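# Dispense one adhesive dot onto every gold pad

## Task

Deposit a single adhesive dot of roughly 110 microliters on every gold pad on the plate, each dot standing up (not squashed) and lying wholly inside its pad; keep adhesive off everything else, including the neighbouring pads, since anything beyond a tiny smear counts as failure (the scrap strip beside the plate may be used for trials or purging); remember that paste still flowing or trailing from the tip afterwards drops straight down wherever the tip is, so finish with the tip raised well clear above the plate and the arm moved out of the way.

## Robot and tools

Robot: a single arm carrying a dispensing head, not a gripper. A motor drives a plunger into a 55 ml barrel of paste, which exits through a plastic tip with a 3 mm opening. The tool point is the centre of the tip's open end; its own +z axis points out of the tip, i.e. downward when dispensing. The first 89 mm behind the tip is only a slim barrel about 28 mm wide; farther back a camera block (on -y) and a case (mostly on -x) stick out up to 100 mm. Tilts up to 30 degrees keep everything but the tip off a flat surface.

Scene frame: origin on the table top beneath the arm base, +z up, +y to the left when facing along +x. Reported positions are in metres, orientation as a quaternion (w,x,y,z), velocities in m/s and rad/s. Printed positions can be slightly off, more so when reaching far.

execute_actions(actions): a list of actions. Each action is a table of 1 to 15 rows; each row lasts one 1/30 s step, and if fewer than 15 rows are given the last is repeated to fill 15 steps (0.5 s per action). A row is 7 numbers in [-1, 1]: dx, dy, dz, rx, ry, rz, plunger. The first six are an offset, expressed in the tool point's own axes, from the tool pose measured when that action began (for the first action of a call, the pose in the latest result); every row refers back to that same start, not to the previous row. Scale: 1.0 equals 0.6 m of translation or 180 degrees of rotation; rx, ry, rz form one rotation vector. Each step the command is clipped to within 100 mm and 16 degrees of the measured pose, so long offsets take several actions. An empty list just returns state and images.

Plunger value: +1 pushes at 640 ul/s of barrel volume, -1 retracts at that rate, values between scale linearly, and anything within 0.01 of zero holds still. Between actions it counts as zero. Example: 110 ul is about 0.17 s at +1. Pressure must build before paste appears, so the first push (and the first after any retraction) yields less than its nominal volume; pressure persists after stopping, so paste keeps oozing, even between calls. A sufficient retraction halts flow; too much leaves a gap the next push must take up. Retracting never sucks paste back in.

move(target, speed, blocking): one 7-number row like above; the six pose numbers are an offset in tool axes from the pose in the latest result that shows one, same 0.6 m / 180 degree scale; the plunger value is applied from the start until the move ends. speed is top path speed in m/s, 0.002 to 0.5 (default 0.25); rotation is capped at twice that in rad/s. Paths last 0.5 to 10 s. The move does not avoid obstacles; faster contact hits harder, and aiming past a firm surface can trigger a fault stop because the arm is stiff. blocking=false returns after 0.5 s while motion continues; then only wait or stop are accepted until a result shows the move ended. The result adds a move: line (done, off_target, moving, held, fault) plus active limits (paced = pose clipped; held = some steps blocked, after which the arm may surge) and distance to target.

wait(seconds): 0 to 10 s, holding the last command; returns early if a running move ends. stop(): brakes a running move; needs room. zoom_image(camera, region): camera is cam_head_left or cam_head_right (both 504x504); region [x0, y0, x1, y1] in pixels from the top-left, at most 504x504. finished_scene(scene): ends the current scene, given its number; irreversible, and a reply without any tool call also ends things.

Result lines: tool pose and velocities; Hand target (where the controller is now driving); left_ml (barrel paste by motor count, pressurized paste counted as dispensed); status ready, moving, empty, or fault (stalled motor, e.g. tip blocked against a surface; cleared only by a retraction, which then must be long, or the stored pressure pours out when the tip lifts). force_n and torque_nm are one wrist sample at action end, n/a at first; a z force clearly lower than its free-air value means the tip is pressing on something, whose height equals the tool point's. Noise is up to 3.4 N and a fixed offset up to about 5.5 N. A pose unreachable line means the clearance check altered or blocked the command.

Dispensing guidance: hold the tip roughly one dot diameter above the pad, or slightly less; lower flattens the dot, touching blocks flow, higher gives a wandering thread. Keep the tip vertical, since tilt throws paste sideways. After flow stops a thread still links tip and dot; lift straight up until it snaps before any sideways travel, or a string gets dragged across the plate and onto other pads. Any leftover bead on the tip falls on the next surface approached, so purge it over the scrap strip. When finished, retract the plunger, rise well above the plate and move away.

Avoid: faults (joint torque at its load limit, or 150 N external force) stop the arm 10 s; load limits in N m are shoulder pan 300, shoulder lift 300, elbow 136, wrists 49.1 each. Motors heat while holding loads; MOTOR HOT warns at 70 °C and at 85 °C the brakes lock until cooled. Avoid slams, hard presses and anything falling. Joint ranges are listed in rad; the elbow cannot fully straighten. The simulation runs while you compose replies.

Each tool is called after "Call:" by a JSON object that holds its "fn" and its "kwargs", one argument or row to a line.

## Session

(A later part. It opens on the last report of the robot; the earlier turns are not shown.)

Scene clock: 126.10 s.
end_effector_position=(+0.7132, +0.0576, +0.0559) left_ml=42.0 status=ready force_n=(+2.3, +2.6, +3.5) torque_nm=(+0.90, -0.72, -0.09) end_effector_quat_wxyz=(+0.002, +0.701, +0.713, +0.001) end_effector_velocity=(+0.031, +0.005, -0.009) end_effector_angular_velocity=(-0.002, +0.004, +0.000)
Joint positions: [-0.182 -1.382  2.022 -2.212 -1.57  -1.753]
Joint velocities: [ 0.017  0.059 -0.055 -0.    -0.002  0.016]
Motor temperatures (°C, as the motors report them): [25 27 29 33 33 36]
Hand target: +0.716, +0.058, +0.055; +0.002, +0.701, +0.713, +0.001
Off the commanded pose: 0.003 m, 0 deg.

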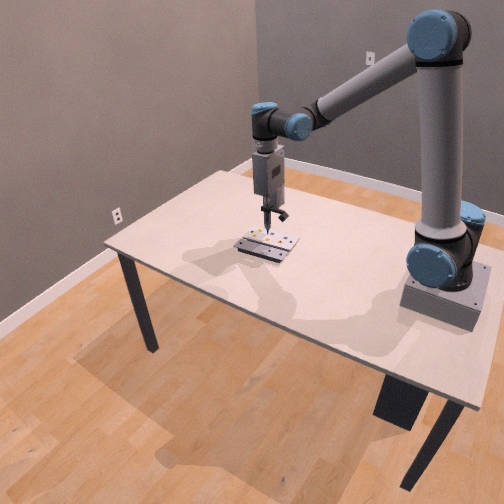

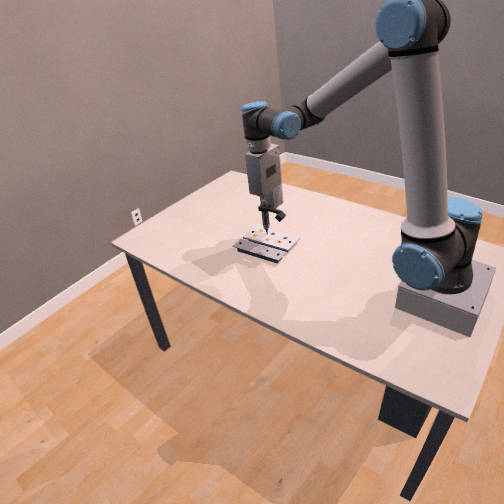

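Call:
{"fn": "execute_actions", "kwargs": {
  "actions": [
    [[0.0006,0.0042,0.004,0,0,0,0],[0.0006,0.0042,0.009,0,0,0,0],[0.0006,0.0042,0.015,0,0,0,0],[0.0006,0.0042,0.022,0,0,0,0],[0.0006,0.0042,0.028,0,0,0,0],[0.0006,0.0042,0.034,0,0,0,0],[0.0006,0.0042,0.0378,0,0,0,0]]
  ]
}}

Call:
{"fn": "zoom_image", "kwargs": {
  "camera": "cam_head_left",
  "region": [255, 230, 279, 246]
}}

Call:
{"fn": "zoom_image", "kwargs": {
  "camera": "cam_head_right",
  "region": [255, 230, 279, 246]
}}

Scene clock: 130.37 s.
end_effector_position=(+0.7157, +0.0580, +0.0337) left_ml=42.0 status=ready force_n=(+0.6, +3.6, +5.5) torque_nm=(+1.14, -0.07, -0.08) end_effector_quat_wxyz=(+0.002, +0.701, +0.713, +0.001) end_effector_velocity=(+0.000, +0.000, -0.006) end_effector_angular_velocity=(-0.001, +0.000, +0.001)
Joint positions: [-0.181 -1.354  2.035 -2.253 -1.57  -1.752]
Joint velocities: [ 0.001  0.007  0.004 -0.011 -0.001 -0.001]
Motor temperatures (°C, as the motors report them): [25 27 29 33 33 36]
Hand target: +0.716, +0.058, +0.033; +0.002, +0.701, +0.713, +0.001
Off the commanded pose: 0.000 m, 0 deg.

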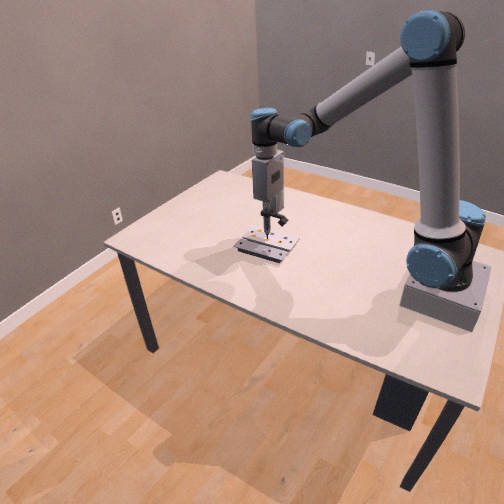

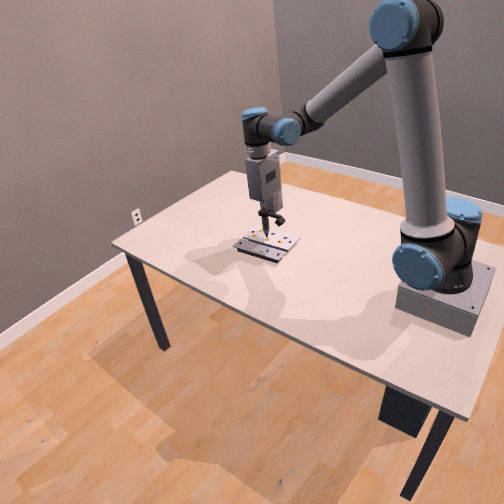

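Region (255, 230, 279, 246) of cam_head_left's 504x504 image, scaled by 21.000, with more detail than that image has.

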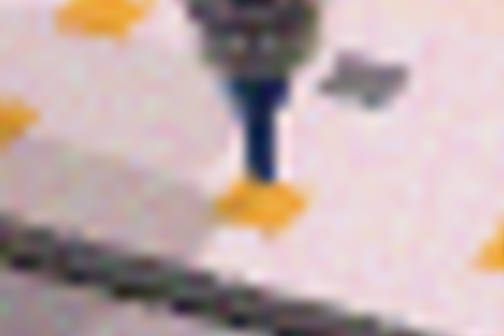

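Region (255, 230, 279, 246) of cam_head_right's 504x504 image, scaled by 21.000, with more detail than that image has.

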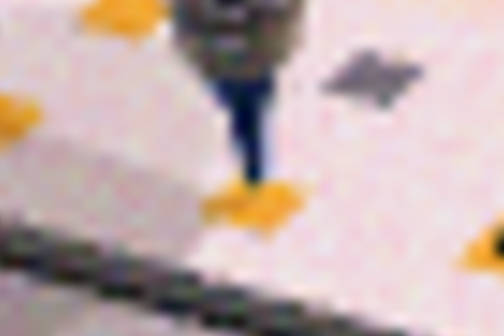

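Call:
{"fn": "execute_actions", "kwargs": {
  "actions": [
    [[0,0,0.001,0,0,0,0.344]]
  ]
}}

Scene clock: 132.67 s.
end_effector_position=(+0.7158, +0.0580, +0.0331) left_ml=41.9 status=moving force_n=(+1.7, +2.4, +6.6) torque_nm=(+0.73, -0.49, -0.13) end_effector_quat_wxyz=(+0.002, +0.701, +0.713, +0.001) end_effector_velocity=(-0.000, -0.000, -0.000) end_effector_angular_velocity=(+0.000, +0.000, -0.000)
Joint positions: [-0.181 -1.353  2.035 -2.254 -1.57  -1.752]
Joint velocities: [-0.  0. -0.  0.  0.  0.]
Motor temperatures (°C, as the motors report them): [25 27 29 33 33 36]
Hand target: +0.716, +0.058, +0.033; +0.002, +0.701, +0.713, +0.001
Off the commanded pose: 0.000 m, 0 deg.

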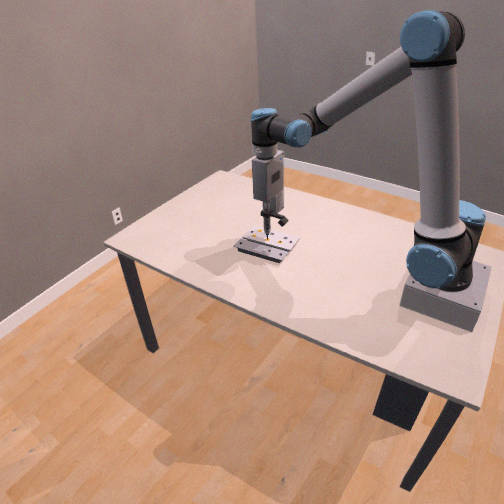

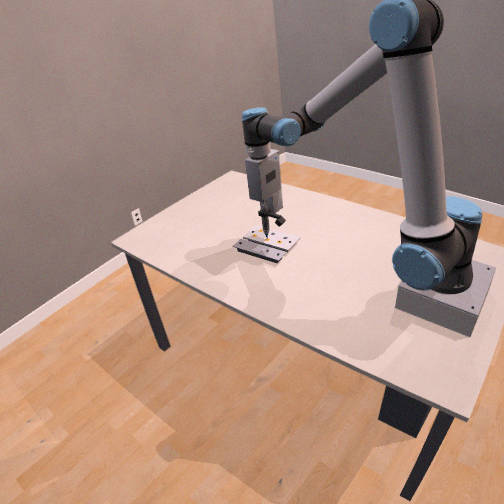

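Call:
{"fn": "wait", "kwargs": {
  "seconds": 10
}}

Scene clock: 143.77 s.
end_effector_position=(+0.7157, +0.0580, +0.0331) left_ml=41.9 status=ready force_n=(+1.7, +2.4, +6.0) torque_nm=(+0.75, -0.47, -0.15) end_effector_quat_wxyz=(+0.002, +0.701, +0.713, +0.001) end_effector_velocity=(+0.000, -0.002, +0.000) end_effector_angular_velocity=(-0.002, -0.000, -0.002)
Joint positions: [-0.181 -1.353  2.035 -2.254 -1.57  -1.752]
Joint velocities: [-0.002 -0.    -0.     0.    -0.002 -0.   ]
Motor temperatures (°C, as the motors report them): [25 27 29 33 33 36]
Hand target: +0.716, +0.058, +0.033; +0.002, +0.701, +0.713, +0.001
Off the commanded pose: 0.000 m, 0 deg.
wait: 10.00 s; at rest from the start

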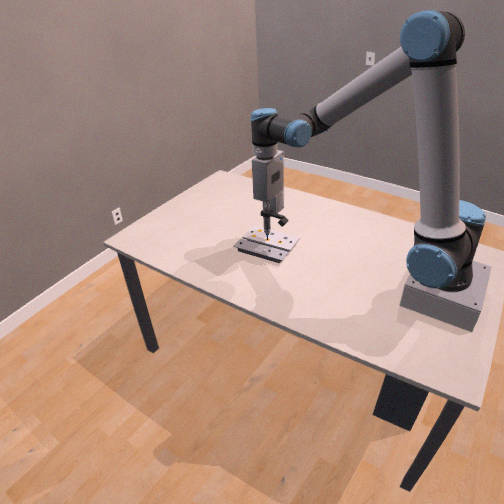

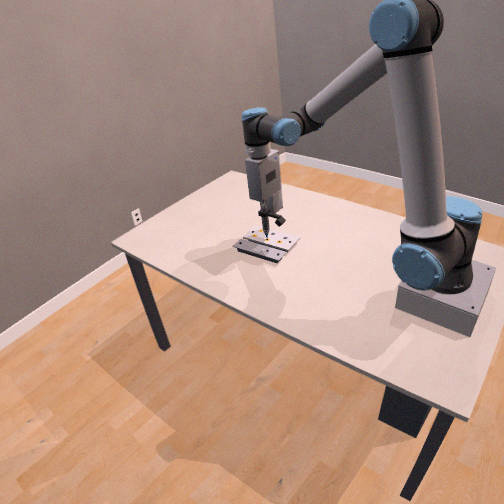

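Call:
{"fn": "wait", "kwargs": {
  "seconds": 10
}}

Call:
{"fn": "execute_actions", "kwargs": {
  "actions": [
    [[0,0,-0.004,0,0,0,0],[0,0,-0.01,0,0,0,0],[0,0,-0.017,0,0,0,0],[0,0,-0.025,0,0,0,0],[0,0,-0.033,0,0,0,0],[0,0,-0.04,0,0,0,0],[0,0,-0.047,0,0,0,0],[0,0,-0.0533,0,0,0,0]]
  ]
}}

Call:
{"fn": "zoom_image", "kwargs": {
  "camera": "cam_head_left",
  "region": [252, 226, 282, 246]
}}

Call:
{"fn": "zoom_image", "kwargs": {
  "camera": "cam_head_right",
  "region": [252, 226, 282, 246]
}}

Scene clock: 156.53 s.
end_effector_position=(+0.7157, +0.0580, +0.0331) left_ml=41.9 status=ready force_n=(+2.6, +2.7, +4.2) torque_nm=(+0.90, -0.81, -0.15) end_effector_quat_wxyz=(+0.002, +0.701, +0.713, +0.001) end_effector_velocity=(-0.000, -0.001, -0.000) end_effector_angular_velocity=(+0.000, +0.001, -0.001)
Joint positions: [-0.181 -1.353  2.035 -2.254 -1.57  -1.752]
Joint velocities: [-0.001  0.     0.     0.    -0.     0.   ]
Motor temperatures (°C, as the motors report them): [25 27 29 33 33 36]
Hand target: +0.716, +0.058, +0.033; +0.002, +0.701, +0.713, +0.001
Off the commanded pose: 0.000 m, 0 deg.
wait: 10.00 s; at rest from the start

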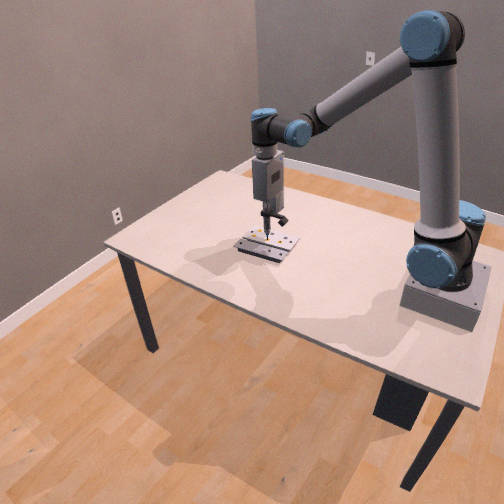

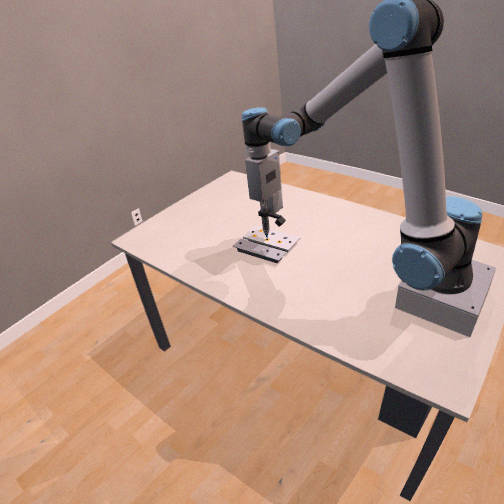

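Scene clock: 157.03 s.
end_effector_position=(+0.7157, +0.0581, +0.0641) left_ml=41.9 status=ready force_n=(+1.6, +3.5, +5.0) torque_nm=(+1.22, -0.42, -0.21) end_effector_quat_wxyz=(+0.002, +0.701, +0.713, +0.001) end_effector_velocity=(-0.000, -0.000, +0.012) end_effector_angular_velocity=(-0.000, +0.001, -0.000)
Joint positions: [-0.181 -1.387  2.01  -2.195 -1.57  -1.752]
Joint velocities: [-0.001 -0.012 -0.011  0.024 -0.    -0.   ]
Motor temperatures (°C, as the motors report them): [25 27 29 33 33 36]
Hand target: +0.716, +0.058, +0.065; +0.002, +0.701, +0.713, +0.001
Off the commanded pose: 0.001 m, 0 deg.

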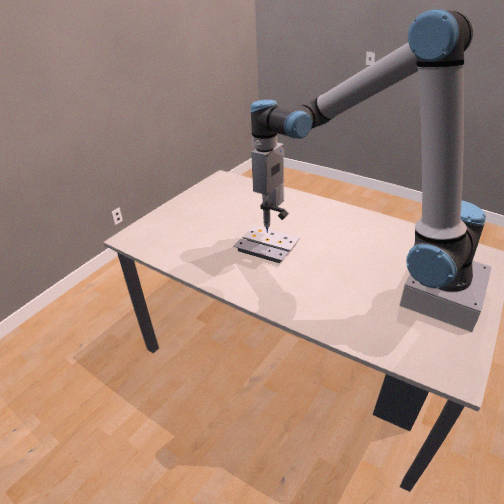

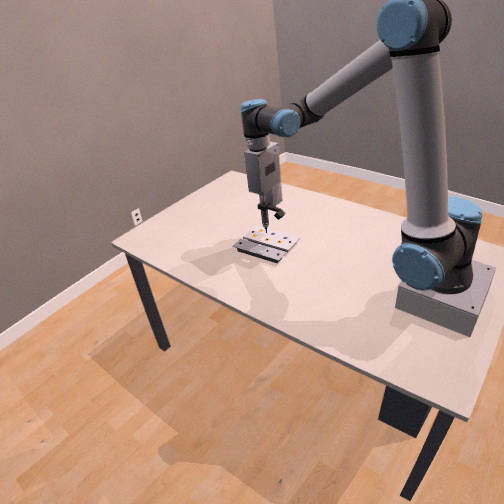

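Region (252, 226, 282, 246) of cam_head_left's 504x504 image, scaled by 16.800, with more detail than that image has.

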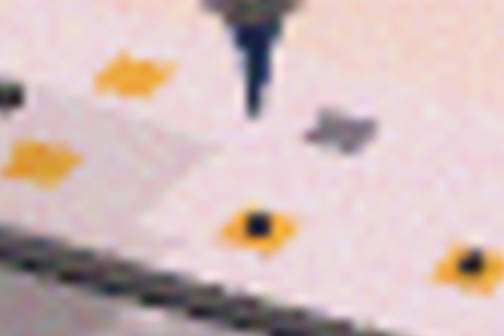

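Region (252, 226, 282, 246) of cam_head_right's 504x504 image, scaled by 16.800, with more detail than that image has.

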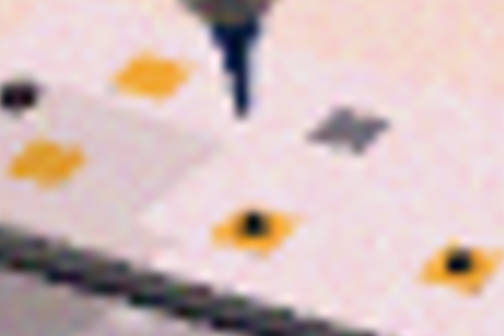

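Call:
{"fn": "execute_actions", "kwargs": {
  "actions": [
    [[-0.003,0.0045,0,0,0,0,0],[-0.009,0.013,0,0,0,0,0],[-0.017,0.025,0.001,0,0,0,0],[-0.027,0.039,0.002,0,0,0,0],[-0.037,0.054,0.004,0,0,0,0],[-0.048,0.07,0.006,0,0,0,0],[-0.0575,0.084,0.009,0,0,0,0],[-0.0655,0.096,0.012,0,0,0,0],[-0.0705,0.103,0.014,0,0,0,0],[-0.073,0.1066,0.015,0,0,0,0]]
  ]
}}

Scene clock: 160.80 s.
end_effector_position=(+0.7772, +0.0169, +0.0562) left_ml=41.9 status=ready force_n=(+1.4, +4.5, +6.1) torque_nm=(+1.46, -0.37, -0.12) end_effector_quat_wxyz=(+0.002, +0.701, +0.713, +0.001) end_effector_velocity=(+0.039, -0.021, -0.010) end_effector_angular_velocity=(+0.001, +0.006, +0.002)
Joint positions: [-0.221 -1.292  1.904 -2.185 -1.571 -1.792]
Joint velocities: [-0.016  0.069 -0.074  0.011  0.    -0.018]
Motor temperatures (°C, as the motors report them): [25 27 29 33 33 36]
Hand target: +0.780, +0.015, +0.055; +0.002, +0.701, +0.713, +0.001
Off the commanded pose: 0.004 m, 0 deg.

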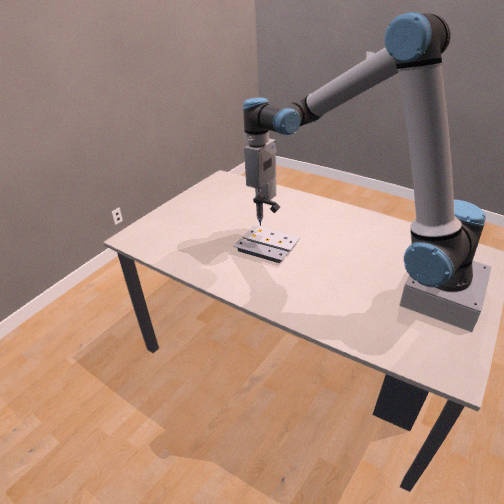

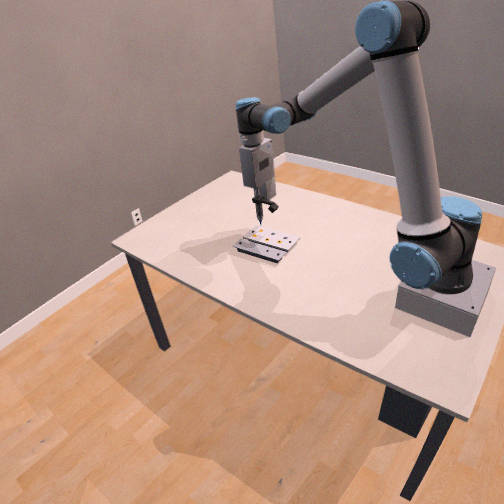

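Call:
{"fn": "execute_actions", "kwargs": {
  "actions": [
    [[-0.0026,0.0053,0.004,0,0,0,0],[-0.0026,0.0053,0.009,0,0,0,0],[-0.0026,0.0053,0.015,0,0,0,0],[-0.0026,0.0053,0.022,0,0,0,0],[-0.0026,0.0053,0.028,0,0,0,0],[-0.0026,0.0053,0.034,0,0,0,0],[-0.0026,0.0053,0.038,0,0,0,0]]
  ]
}}

Call:
{"fn": "zoom_image", "kwargs": {
  "camera": "cam_head_left",
  "region": [248, 221, 272, 237]
}}

Call:
{"fn": "zoom_image", "kwargs": {
  "camera": "cam_head_right",
  "region": [248, 221, 272, 237]
}}

Scene clock: 165.33 s.
end_effector_position=(+0.7804, +0.0153, +0.0339) left_ml=41.9 status=ready force_n=(+1.2, +3.0, +5.7) torque_nm=(+1.05, -0.34, -0.06) end_effector_quat_wxyz=(+0.002, +0.701, +0.713, +0.001) end_effector_velocity=(+0.000, +0.002, -0.005) end_effector_angular_velocity=(+0.001, -0.001, +0.001)
Joint positions: [-0.222 -1.264  1.914 -2.222 -1.57  -1.793]
Joint velocities: [ 0.002  0.006  0.004 -0.01   0.001  0.001]
Motor temperatures (°C, as the motors report them): [25 27 29 33 33 36]
Hand target: +0.780, +0.015, +0.033; +0.002, +0.701, +0.713, +0.001
Off the commanded pose: 0.000 m, 0 deg.

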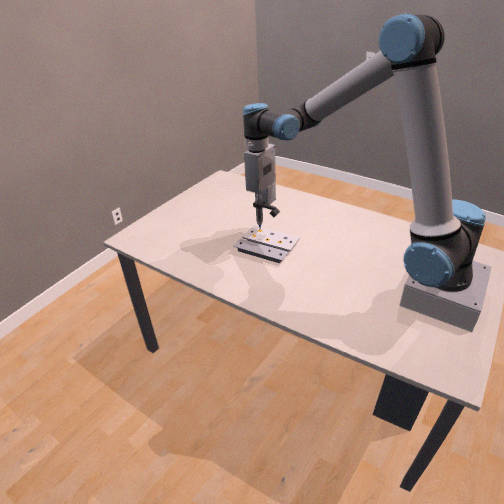

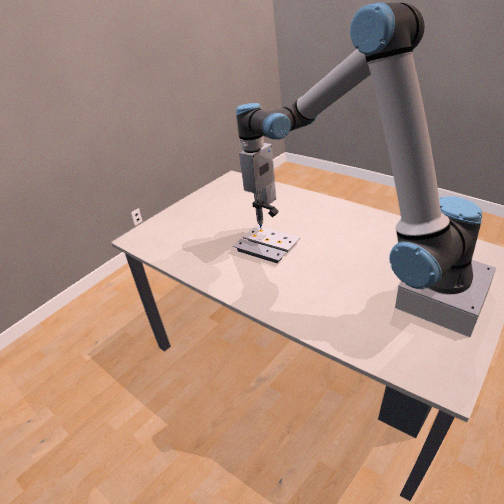

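Region (248, 221, 272, 237) of cam_head_left's 504x504 image, scaled by 21.000, with more detail than that image has.

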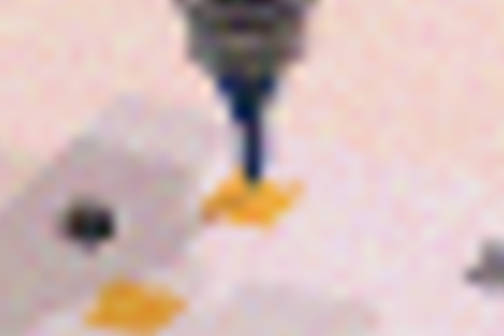

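Region (248, 221, 272, 237) of cam_head_right's 504x504 image, scaled by 21.000, with more detail than that image has.

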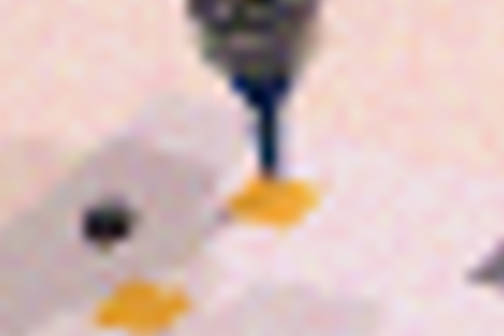

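Call:
{"fn": "execute_actions", "kwargs": {
  "actions": [
    [[0.0007,-0.0005,0.0012,0,0,0,0.344]]
  ]
}}

Scene clock: 168.27 s.
end_effector_position=(+0.7801, +0.0157, +0.0331) left_ml=41.8 status=moving force_n=(+3.2, +1.8, +4.6) torque_nm=(+0.56, -1.03, -0.10) end_effector_quat_wxyz=(+0.002, +0.701, +0.713, +0.001) end_effector_velocity=(-0.000, +0.001, -0.001) end_effector_angular_velocity=(+0.001, +0.001, +0.001)
Joint positions: [-0.222 -1.264  1.915 -2.224 -1.571 -1.793]
Joint velocities: [ 0.001  0.001 -0.     0.     0.001  0.001]
Motor temperatures (°C, as the motors report them): [25 27 29 33 33 36]
Hand target: +0.780, +0.016, +0.033; +0.002, +0.701, +0.713, +0.001
Off the commanded pose: 0.000 m, 0 deg.

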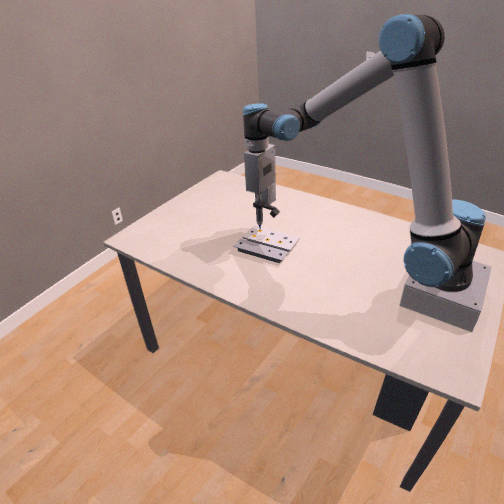

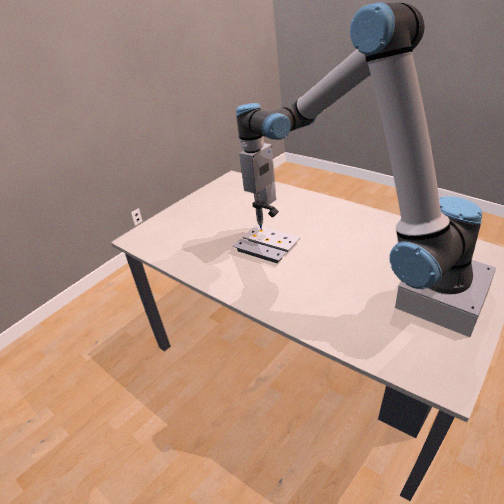

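Call:
{"fn": "wait", "kwargs": {
  "seconds": 10
}}

Scene clock: 179.60 s.
end_effector_position=(+0.7801, +0.0158, +0.0331) left_ml=41.8 status=ready force_n=(+2.6, +2.1, +6.0) torque_nm=(+0.69, -0.84, -0.11) end_effector_quat_wxyz=(+0.002, +0.701, +0.713, +0.001) end_effector_velocity=(+0.001, +0.000, +0.000) end_effector_angular_velocity=(-0.000, -0.002, -0.000)
Joint positions: [-0.222 -1.264  1.915 -2.224 -1.57  -1.793]
Joint velocities: [ 0.     0.    -0.    -0.002  0.     0.   ]
Motor temperatures (°C, as the motors report them): [25 27 29 33 33 36]
Hand target: +0.780, +0.016, +0.033; +0.002, +0.701, +0.713, +0.001
Off the commanded pose: 0.000 m, 0 deg.
wait: 10.00 s; at rest from the start

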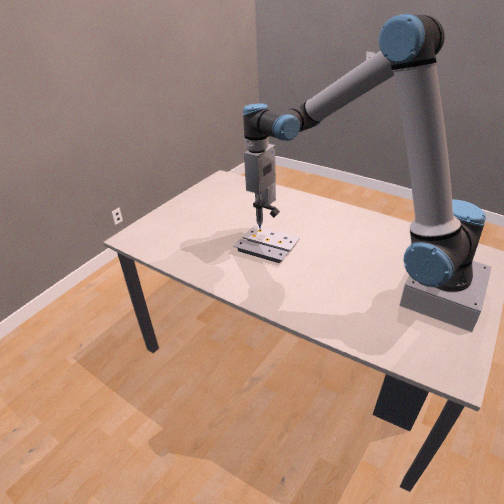

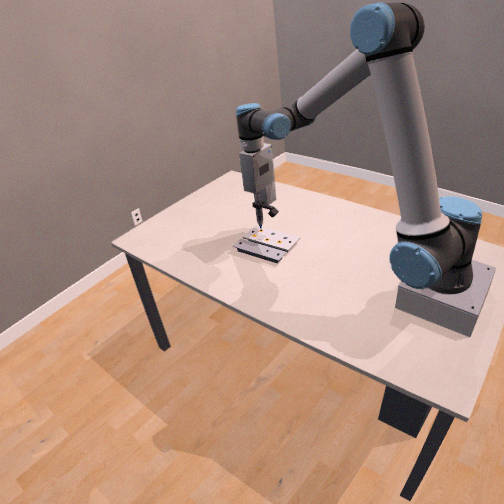

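Call:
{"fn": "wait", "kwargs": {
  "seconds": 10
}}

Call:
{"fn": "execute_actions", "kwargs": {
  "actions": [
    [[0,0,-0.004,0,0,0,0],[0,0,-0.01,0,0,0,0],[0,0,-0.017,0,0,0,0],[0,0,-0.025,0,0,0,0],[0,0,-0.033,0,0,0,0],[0,0,-0.04,0,0,0,0],[0,0,-0.047,0,0,0,0],[0,0,-0.0533,0,0,0,0]]
  ]
}}

Call:
{"fn": "zoom_image", "kwargs": {
  "camera": "cam_head_left",
  "region": [245, 219, 275, 239]
}}

Call:
{"fn": "zoom_image", "kwargs": {
  "camera": "cam_head_right",
  "region": [245, 219, 275, 239]
}}

Scene clock: 193.07 s.
end_effector_position=(+0.7801, +0.0158, +0.0331) left_ml=41.8 status=ready force_n=(+0.4, +3.5, +5.8) torque_nm=(+1.21, +0.04, -0.15) end_effector_quat_wxyz=(+0.002, +0.701, +0.713, +0.001) end_effector_velocity=(+0.001, -0.001, +0.000) end_effector_angular_velocity=(-0.000, -0.001, -0.001)
Joint positions: [-0.222 -1.264  1.915 -2.224 -1.57  -1.793]
Joint velocities: [-0.001 -0.    -0.    -0.001  0.    -0.   ]
Motor temperatures (°C, as the motors report them): [25 27 30 33 33 36]
Hand target: +0.780, +0.016, +0.033; +0.002, +0.701, +0.713, +0.001
Off the commanded pose: 0.000 m, 0 deg.
wait: 10.00 s; at rest from the start

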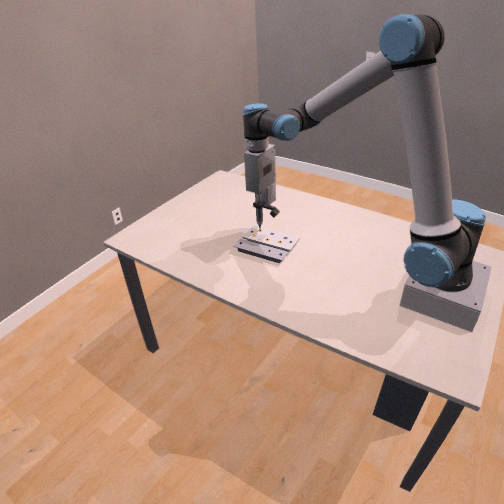

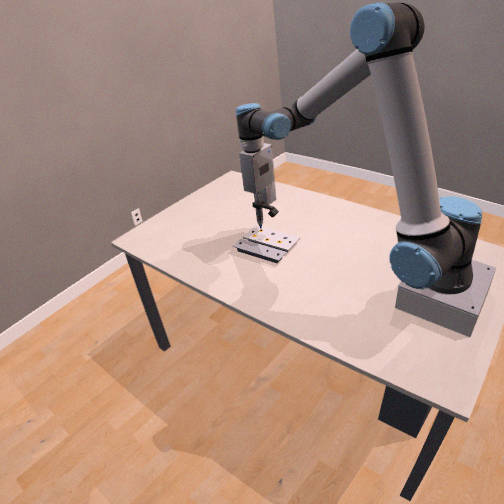

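Scene clock: 193.57 s.
end_effector_position=(+0.7800, +0.0158, +0.0642) left_ml=41.8 status=ready force_n=(+2.1, +3.5, +6.4) torque_nm=(+1.16, -0.62, -0.07) end_effector_quat_wxyz=(+0.002, +0.701, +0.713, +0.001) end_effector_velocity=(-0.000, -0.000, +0.011) end_effector_angular_velocity=(-0.001, +0.001, +0.001)
Joint positions: [-0.222 -1.295  1.892 -2.169 -1.57  -1.792]
Joint velocities: [ 0.001 -0.01  -0.01   0.021 -0.001 -0.   ]
Motor temperatures (°C, as the motors report them): [25 27 30 33 33 36]
Hand target: +0.780, +0.016, +0.065; +0.002, +0.701, +0.713, +0.001
Off the commanded pose: 0.001 m, 0 deg.

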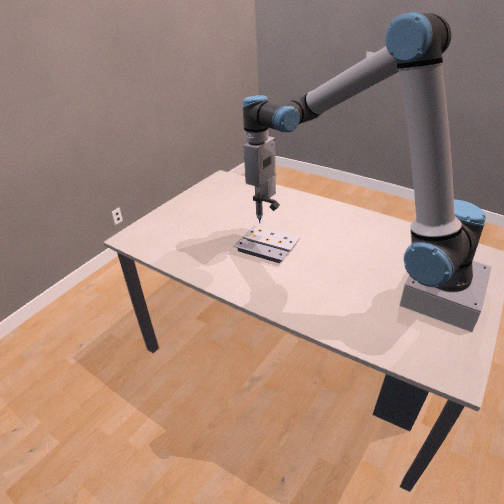

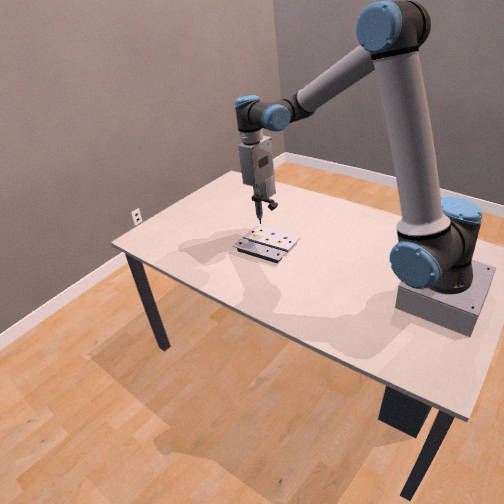

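Region (245, 219, 275, 239) of cam_head_left's 504x504 image, scaled by 16.800, with more detail than that image has.

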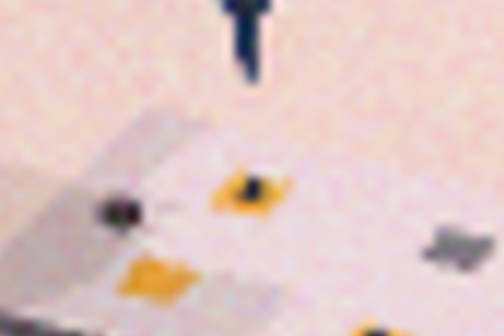

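Region (245, 219, 275, 239) of cam_head_right's 504x504 image, scaled by 16.800, with more detail than that image has.

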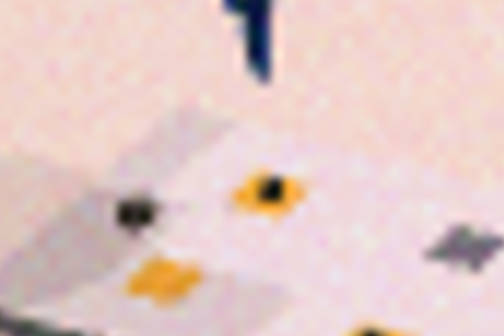

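Call:
{"fn": "execute_actions", "kwargs": {
  "actions": [
    [[0.003,0,0,0,0,0,0],[0.009,-0.0002,0,0,0,0,0],[0.0175,-0.0004,0.001,0,0,0,0],[0.0275,-0.0006,0.002,0,0,0,0],[0.038,-0.0008,0.004,0,0,0,0],[0.049,-0.001,0.006,0,0,0,0],[0.059,-0.0012,0.009,0,0,0,0],[0.067,-0.0014,0.012,0,0,0,0],[0.072,-0.0016,0.014,0,0,0,0],[0.0745,-0.0016,0.015,0,0,0,0]]
  ]
}}

Scene clock: 198.57 s.
end_effector_position=(+0.7783, +0.0588, +0.0557) left_ml=41.8 status=ready force_n=(+2.8, +2.7, +6.5) torque_nm=(+0.89, -0.91, -0.11) end_effector_quat_wxyz=(+0.002, +0.701, +0.713, +0.001) end_effector_velocity=(+0.000, +0.023, -0.007) end_effector_angular_velocity=(-0.002, -0.000, -0.000)
Joint positions: [-0.167 -1.287  1.898 -2.184 -1.57  -1.738]
Joint velocities: [ 0.031  0.01   0.002 -0.013 -0.002  0.032]
Motor temperatures (°C, as the motors report them): [25 27 30 33 33 36]
Hand target: +0.778, +0.060, +0.055; +0.002, +0.701, +0.713, +0.001
Off the commanded pose: 0.002 m, 0 deg.

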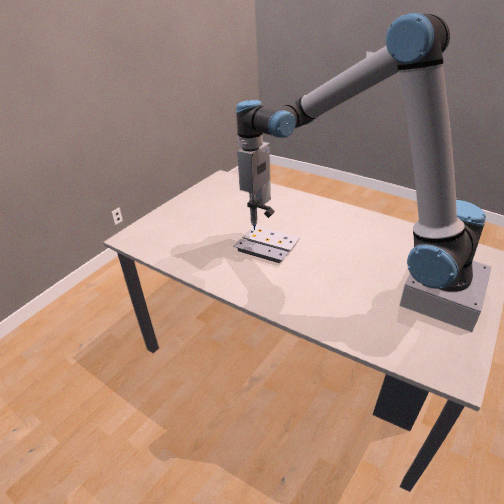

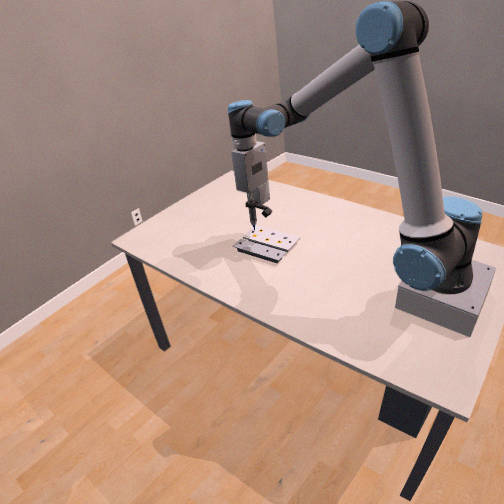

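Call:
{"fn": "execute_actions", "kwargs": {
  "actions": [
    [[0.0028,0,0.004,0,0,0,0],[0.0028,0,0.009,0,0,0,0],[0.0028,0,0.015,0,0,0,0],[0.0028,0,0.022,0,0,0,0],[0.0028,0,0.028,0,0,0,0],[0.0028,0,0.034,0,0,0,0],[0.0028,0,0.0373,0,0,0,0]]
  ]
}}

Call:
{"fn": "zoom_image", "kwargs": {
  "camera": "cam_head_left",
  "region": [242, 226, 266, 242]
}}

Call:
{"fn": "zoom_image", "kwargs": {
  "camera": "cam_head_right",
  "region": [242, 226, 266, 242]
}}

Scene clock: 201.53 s.
end_effector_position=(+0.7783, +0.0605, +0.0338) left_ml=41.8 status=ready force_n=(+1.3, +4.2, +5.5) torque_nm=(+1.48, -0.27, -0.12) end_effector_quat_wxyz=(+0.002, +0.701, +0.713, +0.001) end_effector_velocity=(+0.001, -0.002, -0.005) end_effector_angular_velocity=(-0.000, -0.001, -0.002)
Joint positions: [-0.165 -1.264  1.914 -2.222 -1.57  -1.735]
Joint velocities: [-0.002  0.006  0.003 -0.01  -0.     0.   ]
Motor temperatures (°C, as the motors report them): [25 27 30 33 33 36]
Hand target: +0.778, +0.060, +0.033; +0.002, +0.701, +0.713, +0.001
Off the commanded pose: 0.000 m, 0 deg.

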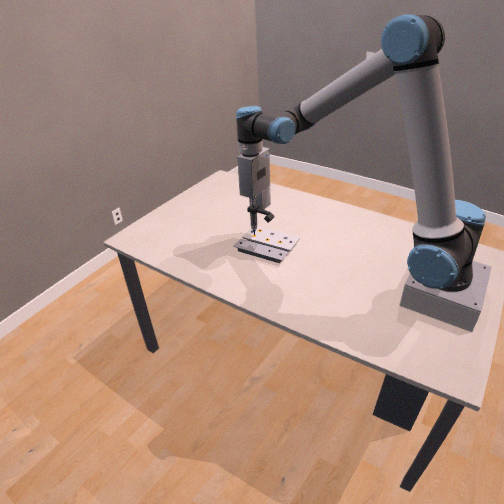

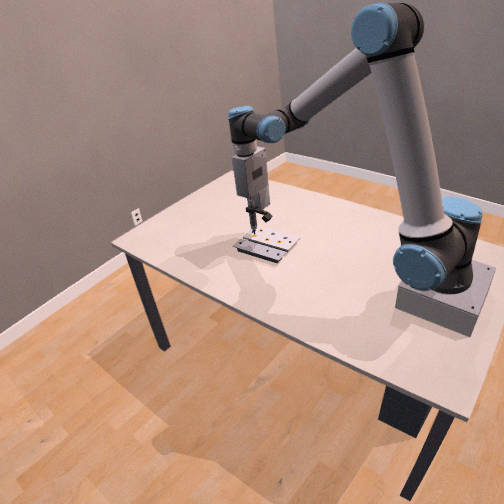

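Region (242, 226, 266, 242) of cam_head_left's 504x504 image, scaled by 21.000, with more detail than that image has.

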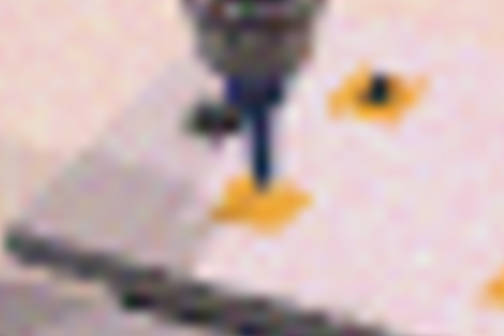

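Region (242, 226, 266, 242) of cam_head_right's 504x504 image, scaled by 21.000, with more detail than that image has.

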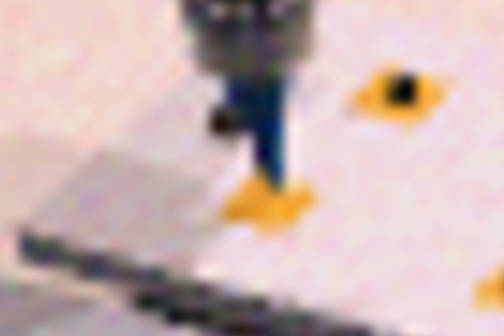

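Call:
{"fn": "execute_actions", "kwargs": {
  "actions": [
    [[0.0002,0.0004,0.0011,0,0,0,0.344]]
  ]
}}

Scene clock: 203.33 s.
end_effector_position=(+0.7785, +0.0606, +0.0331) left_ml=41.7 status=moving force_n=(+1.8, +4.0, +5.9) torque_nm=(+1.38, -0.53, -0.09) end_effector_quat_wxyz=(+0.002, +0.701, +0.713, +0.001) end_effector_velocity=(+0.000, +0.000, +0.000) end_effector_angular_velocity=(-0.000, +0.000, -0.000)
Joint positions: [-0.165 -1.263  1.914 -2.224 -1.57  -1.735]
Joint velocities: [ 0.     0.    -0.001  0.    -0.     0.   ]
Motor temperatures (°C, as the motors report them): [25 27 30 33 33 36]
Hand target: +0.779, +0.061, +0.033; +0.002, +0.701, +0.713, +0.001
Off the commanded pose: 0.000 m, 0 deg.

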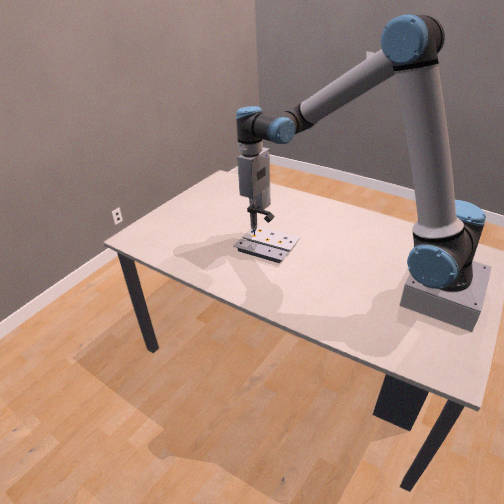

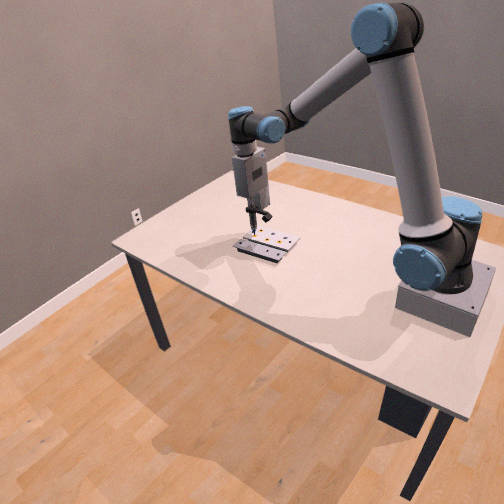

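Call:
{"fn": "wait", "kwargs": {
  "seconds": 10
}}

Scene clock: 214.30 s.
end_effector_position=(+0.7786, +0.0606, +0.0332) left_ml=41.7 status=ready force_n=(+1.1, +1.5, +3.4) torque_nm=(+0.41, -0.25, -0.04) end_effector_quat_wxyz=(+0.002, +0.701, +0.713, +0.001) end_effector_velocity=(+0.000, +0.000, +0.000) end_effector_angular_velocity=(+0.000, -0.001, -0.000)
Joint positions: [-0.164 -1.263  1.914 -2.224 -1.57  -1.735]
Joint velocities: [-0.    -0.     0.    -0.001  0.     0.   ]
Motor temperatures (°C, as the motors report them): [25 27 30 33 33 36]
Hand target: +0.779, +0.061, +0.033; +0.002, +0.701, +0.713, +0.001
Off the commanded pose: 0.000 m, 0 deg.
wait: 10.00 s; at rest from the start

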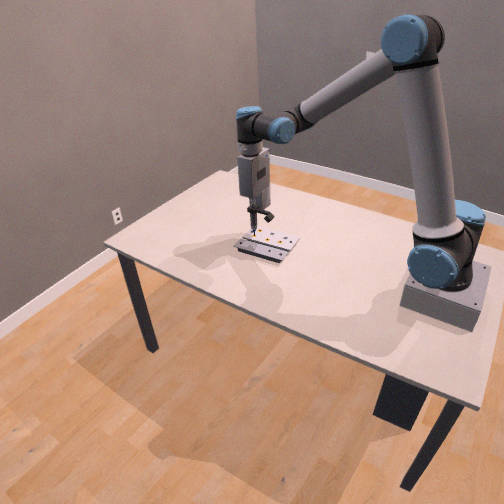

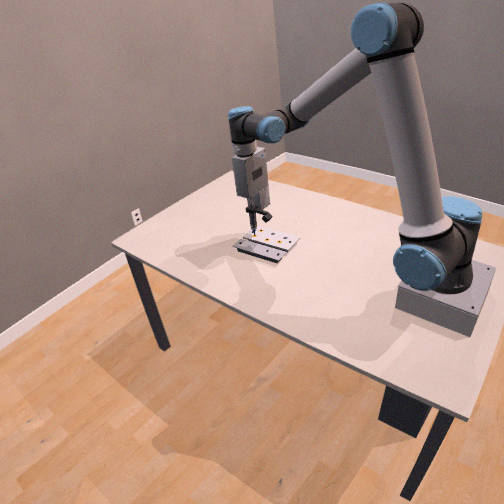

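Call:
{"fn": "wait", "kwargs": {
  "seconds": 10
}}

Call:
{"fn": "execute_actions", "kwargs": {
  "actions": [
    [[0,0,-0.004,0,0,0,-0.4],[0,0,-0.01,0,0,0,-0.4],[0,0,-0.017,0,0,0,-0.4],[0,0,-0.025,0,0,0,-0.4],[0,0,-0.033,0,0,0,-0.4],[0,0,-0.041,0,0,0,-0.4],[0,0,-0.049,0,0,0,-0.4],[0,0,-0.057,0,0,0,-0.4],[0,0,-0.065,0,0,0,-0.4],[0,0,-0.072,0,0,0,-0.4]]
  ]
}}

Call:
{"fn": "move", "kwargs": {
  "target": [0.118, -0.029, -0.213, 0, 0, 0, 0],
  "speed": 0.22
}}

Call:
{"fn": "zoom_image", "kwargs": {
  "camera": "cam_head_left",
  "region": [230, 195, 300, 265]
}}

Call:
{"fn": "zoom_image", "kwargs": {
  "camera": "cam_head_right",
  "region": [244, 222, 292, 254]
}}

Scene clock: 229.77 s.
end_effector_position=(+0.7786, +0.0606, +0.0332) left_ml=41.7 status=ready force_n=(+0.6, +2.7, +4.6) torque_nm=(+0.91, -0.06, -0.07) end_effector_quat_wxyz=(+0.002, +0.701, +0.713, +0.001) end_effector_velocity=(-0.000, -0.001, -0.000) end_effector_angular_velocity=(-0.001, +0.000, -0.001)
Joint positions: [-0.164 -1.263  1.914 -2.224 -1.57  -1.735]
Joint velocities: [-0.001  0.     0.     0.    -0.001  0.   ]
Motor temperatures (°C, as the motors report them): [25 27 30 33 33 36]
Hand target: +0.779, +0.061, +0.033; +0.002, +0.701, +0.713, +0.001
Off the commanded pose: 0.000 m, 0 deg.
wait: 10.00 s; at rest from the start

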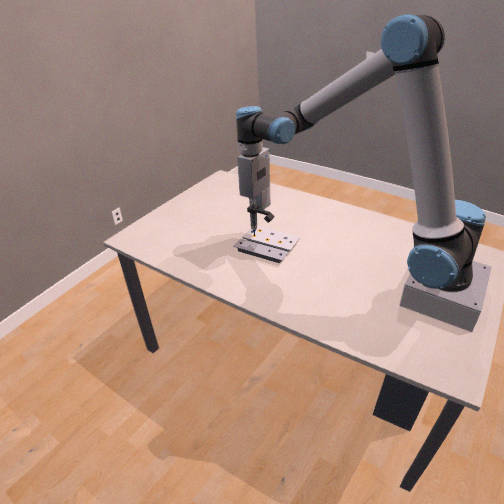

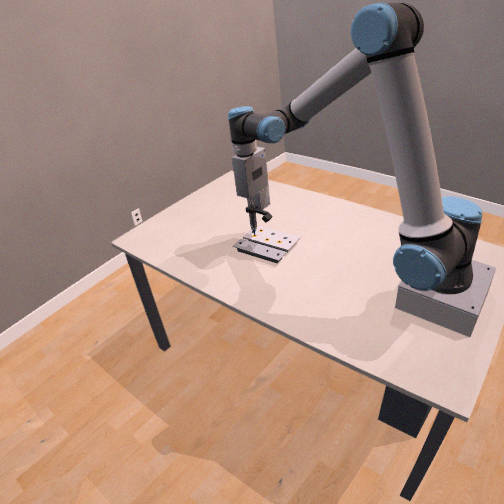

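Scene clock: 230.27 s.
end_effector_position=(+0.7786, +0.0606, +0.0740) left_ml=41.8 status=moving force_n=(+1.5, +1.5, +5.5) torque_nm=(+0.47, -0.39, -0.16) end_effector_quat_wxyz=(+0.002, +0.701, +0.713, +0.001) end_effector_velocity=(-0.002, -0.000, +0.029) end_effector_angular_velocity=(+0.001, +0.004, -0.000)
Joint positions: [-0.164 -1.304  1.882 -2.152 -1.57  -1.735]
Joint velocities: [-0.    -0.027 -0.025  0.056  0.    -0.   ]
Motor temperatures (°C, as the motors report them): [25 27 30 33 33 36]
Hand target: +0.778, +0.061, +0.076; +0.002, +0.701, +0.713, +0.001
Off the commanded pose: 0.002 m, 0 deg.

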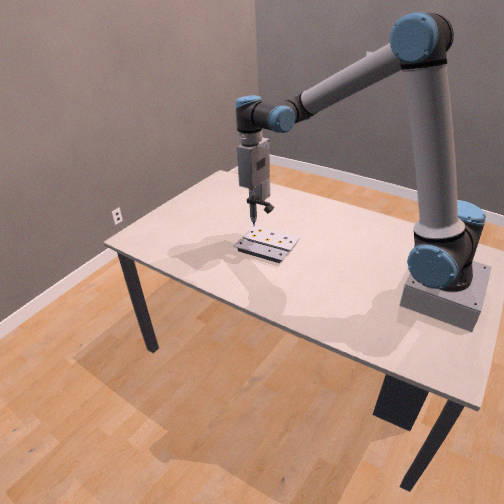

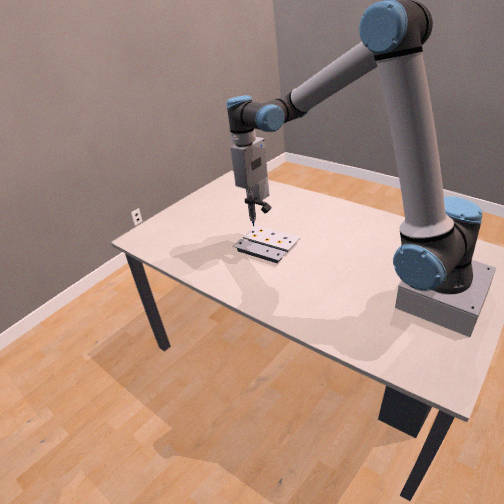

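Scene clock: 231.43 s.
end_effector_position=(+0.7596, +0.1312, +0.2015) left_ml=41.8 status=ready force_n=(-0.3, +3.6, +4.9) torque_nm=(+1.18, +0.25, -0.10) end_effector_quat_wxyz=(+0.002, +0.701, +0.713, +0.001) end_effector_velocity=(-0.000, +0.001, +0.002) end_effector_angular_velocity=(-0.001, +0.000, +0.000)
Joint positions: [-0.074 -1.416  1.772 -1.929 -1.57  -1.645]
Joint velocities: [ 0.002 -0.001 -0.002  0.003 -0.001  0.001]
Motor temperatures (°C, as the motors report them): [25 27 30 33 33 36]
Hand target: +0.760, +0.131, +0.202; +0.002, +0.701, +0.713, +0.001
Off the commanded pose: 0.000 m, 0 deg.
move: done

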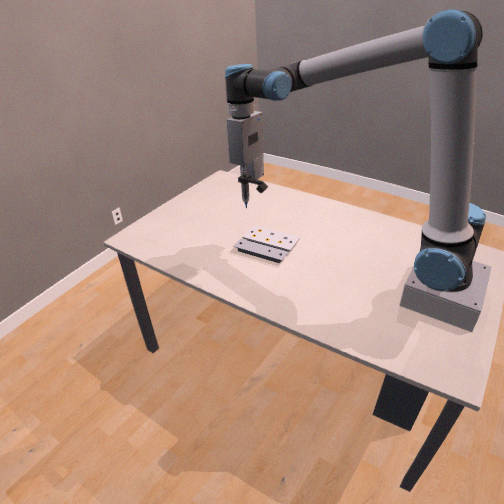

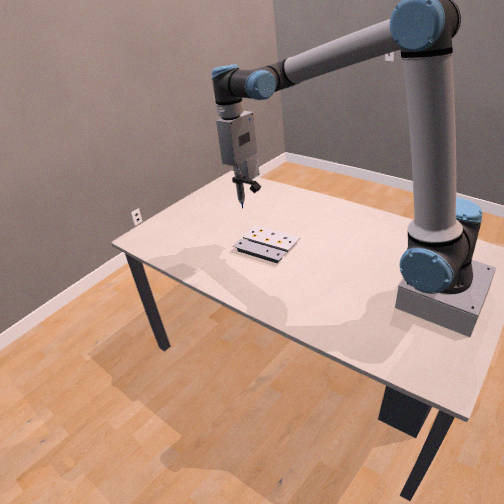

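Region (230, 195, 300, 265) of cam_head_left's 504x504 image, scaled by 7.200, with more detail than that image has.

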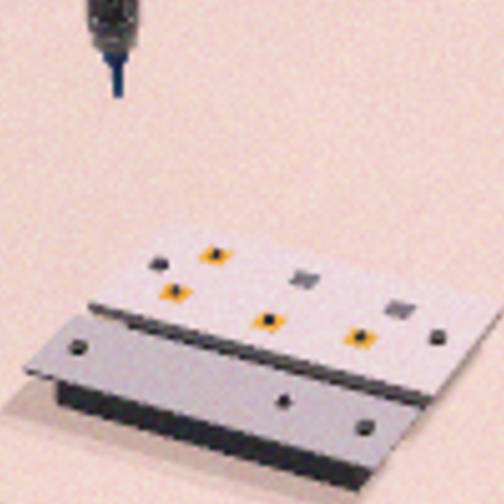

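Region (244, 222, 292, 254) of cam_head_right's 504x504 image, scaled by 10.500, with more detail than that image has.

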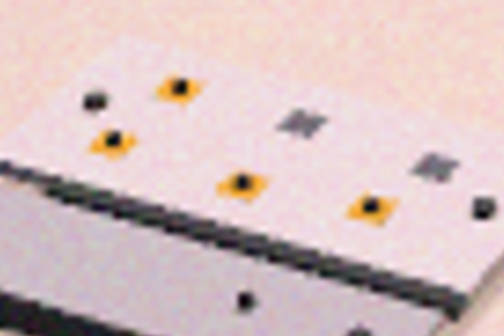

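Call:
{"fn": "execute_actions", "kwargs": {
  "actions": []
}}

Scene clock: 233.33 s.
end_effector_position=(+0.7596, +0.1312, +0.2016) left_ml=41.8 status=ready force_n=(+2.0, +2.2, +6.4) torque_nm=(+0.73, -0.50, -0.10) end_effector_quat_wxyz=(+0.002, +0.701, +0.713, +0.001) end_effector_velocity=(-0.001, +0.000, -0.000) end_effector_angular_velocity=(-0.001, +0.001, +0.002)
Joint positions: [-0.074 -1.416  1.772 -1.929 -1.57  -1.645]
Joint velocities: [ 0.001  0.     0.     0.001 -0.001 -0.   ]
Motor temperatures (°C, as the motors report them): [25 27 30 33 33 36]
Hand target: +0.760, +0.131, +0.202; +0.002, +0.701, +0.713, +0.001
Off the commanded pose: 0.000 m, 0 deg.

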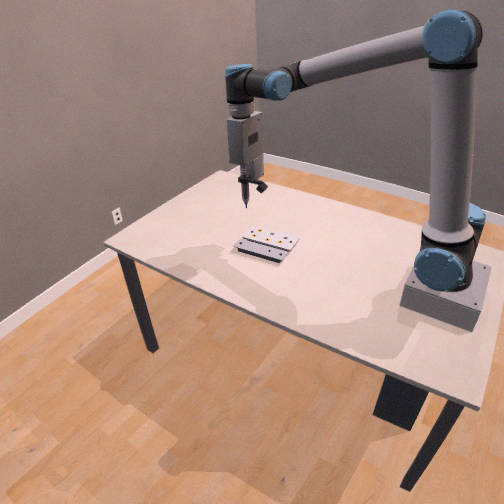

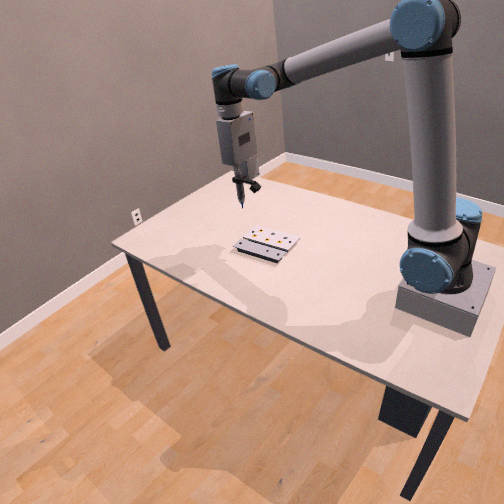

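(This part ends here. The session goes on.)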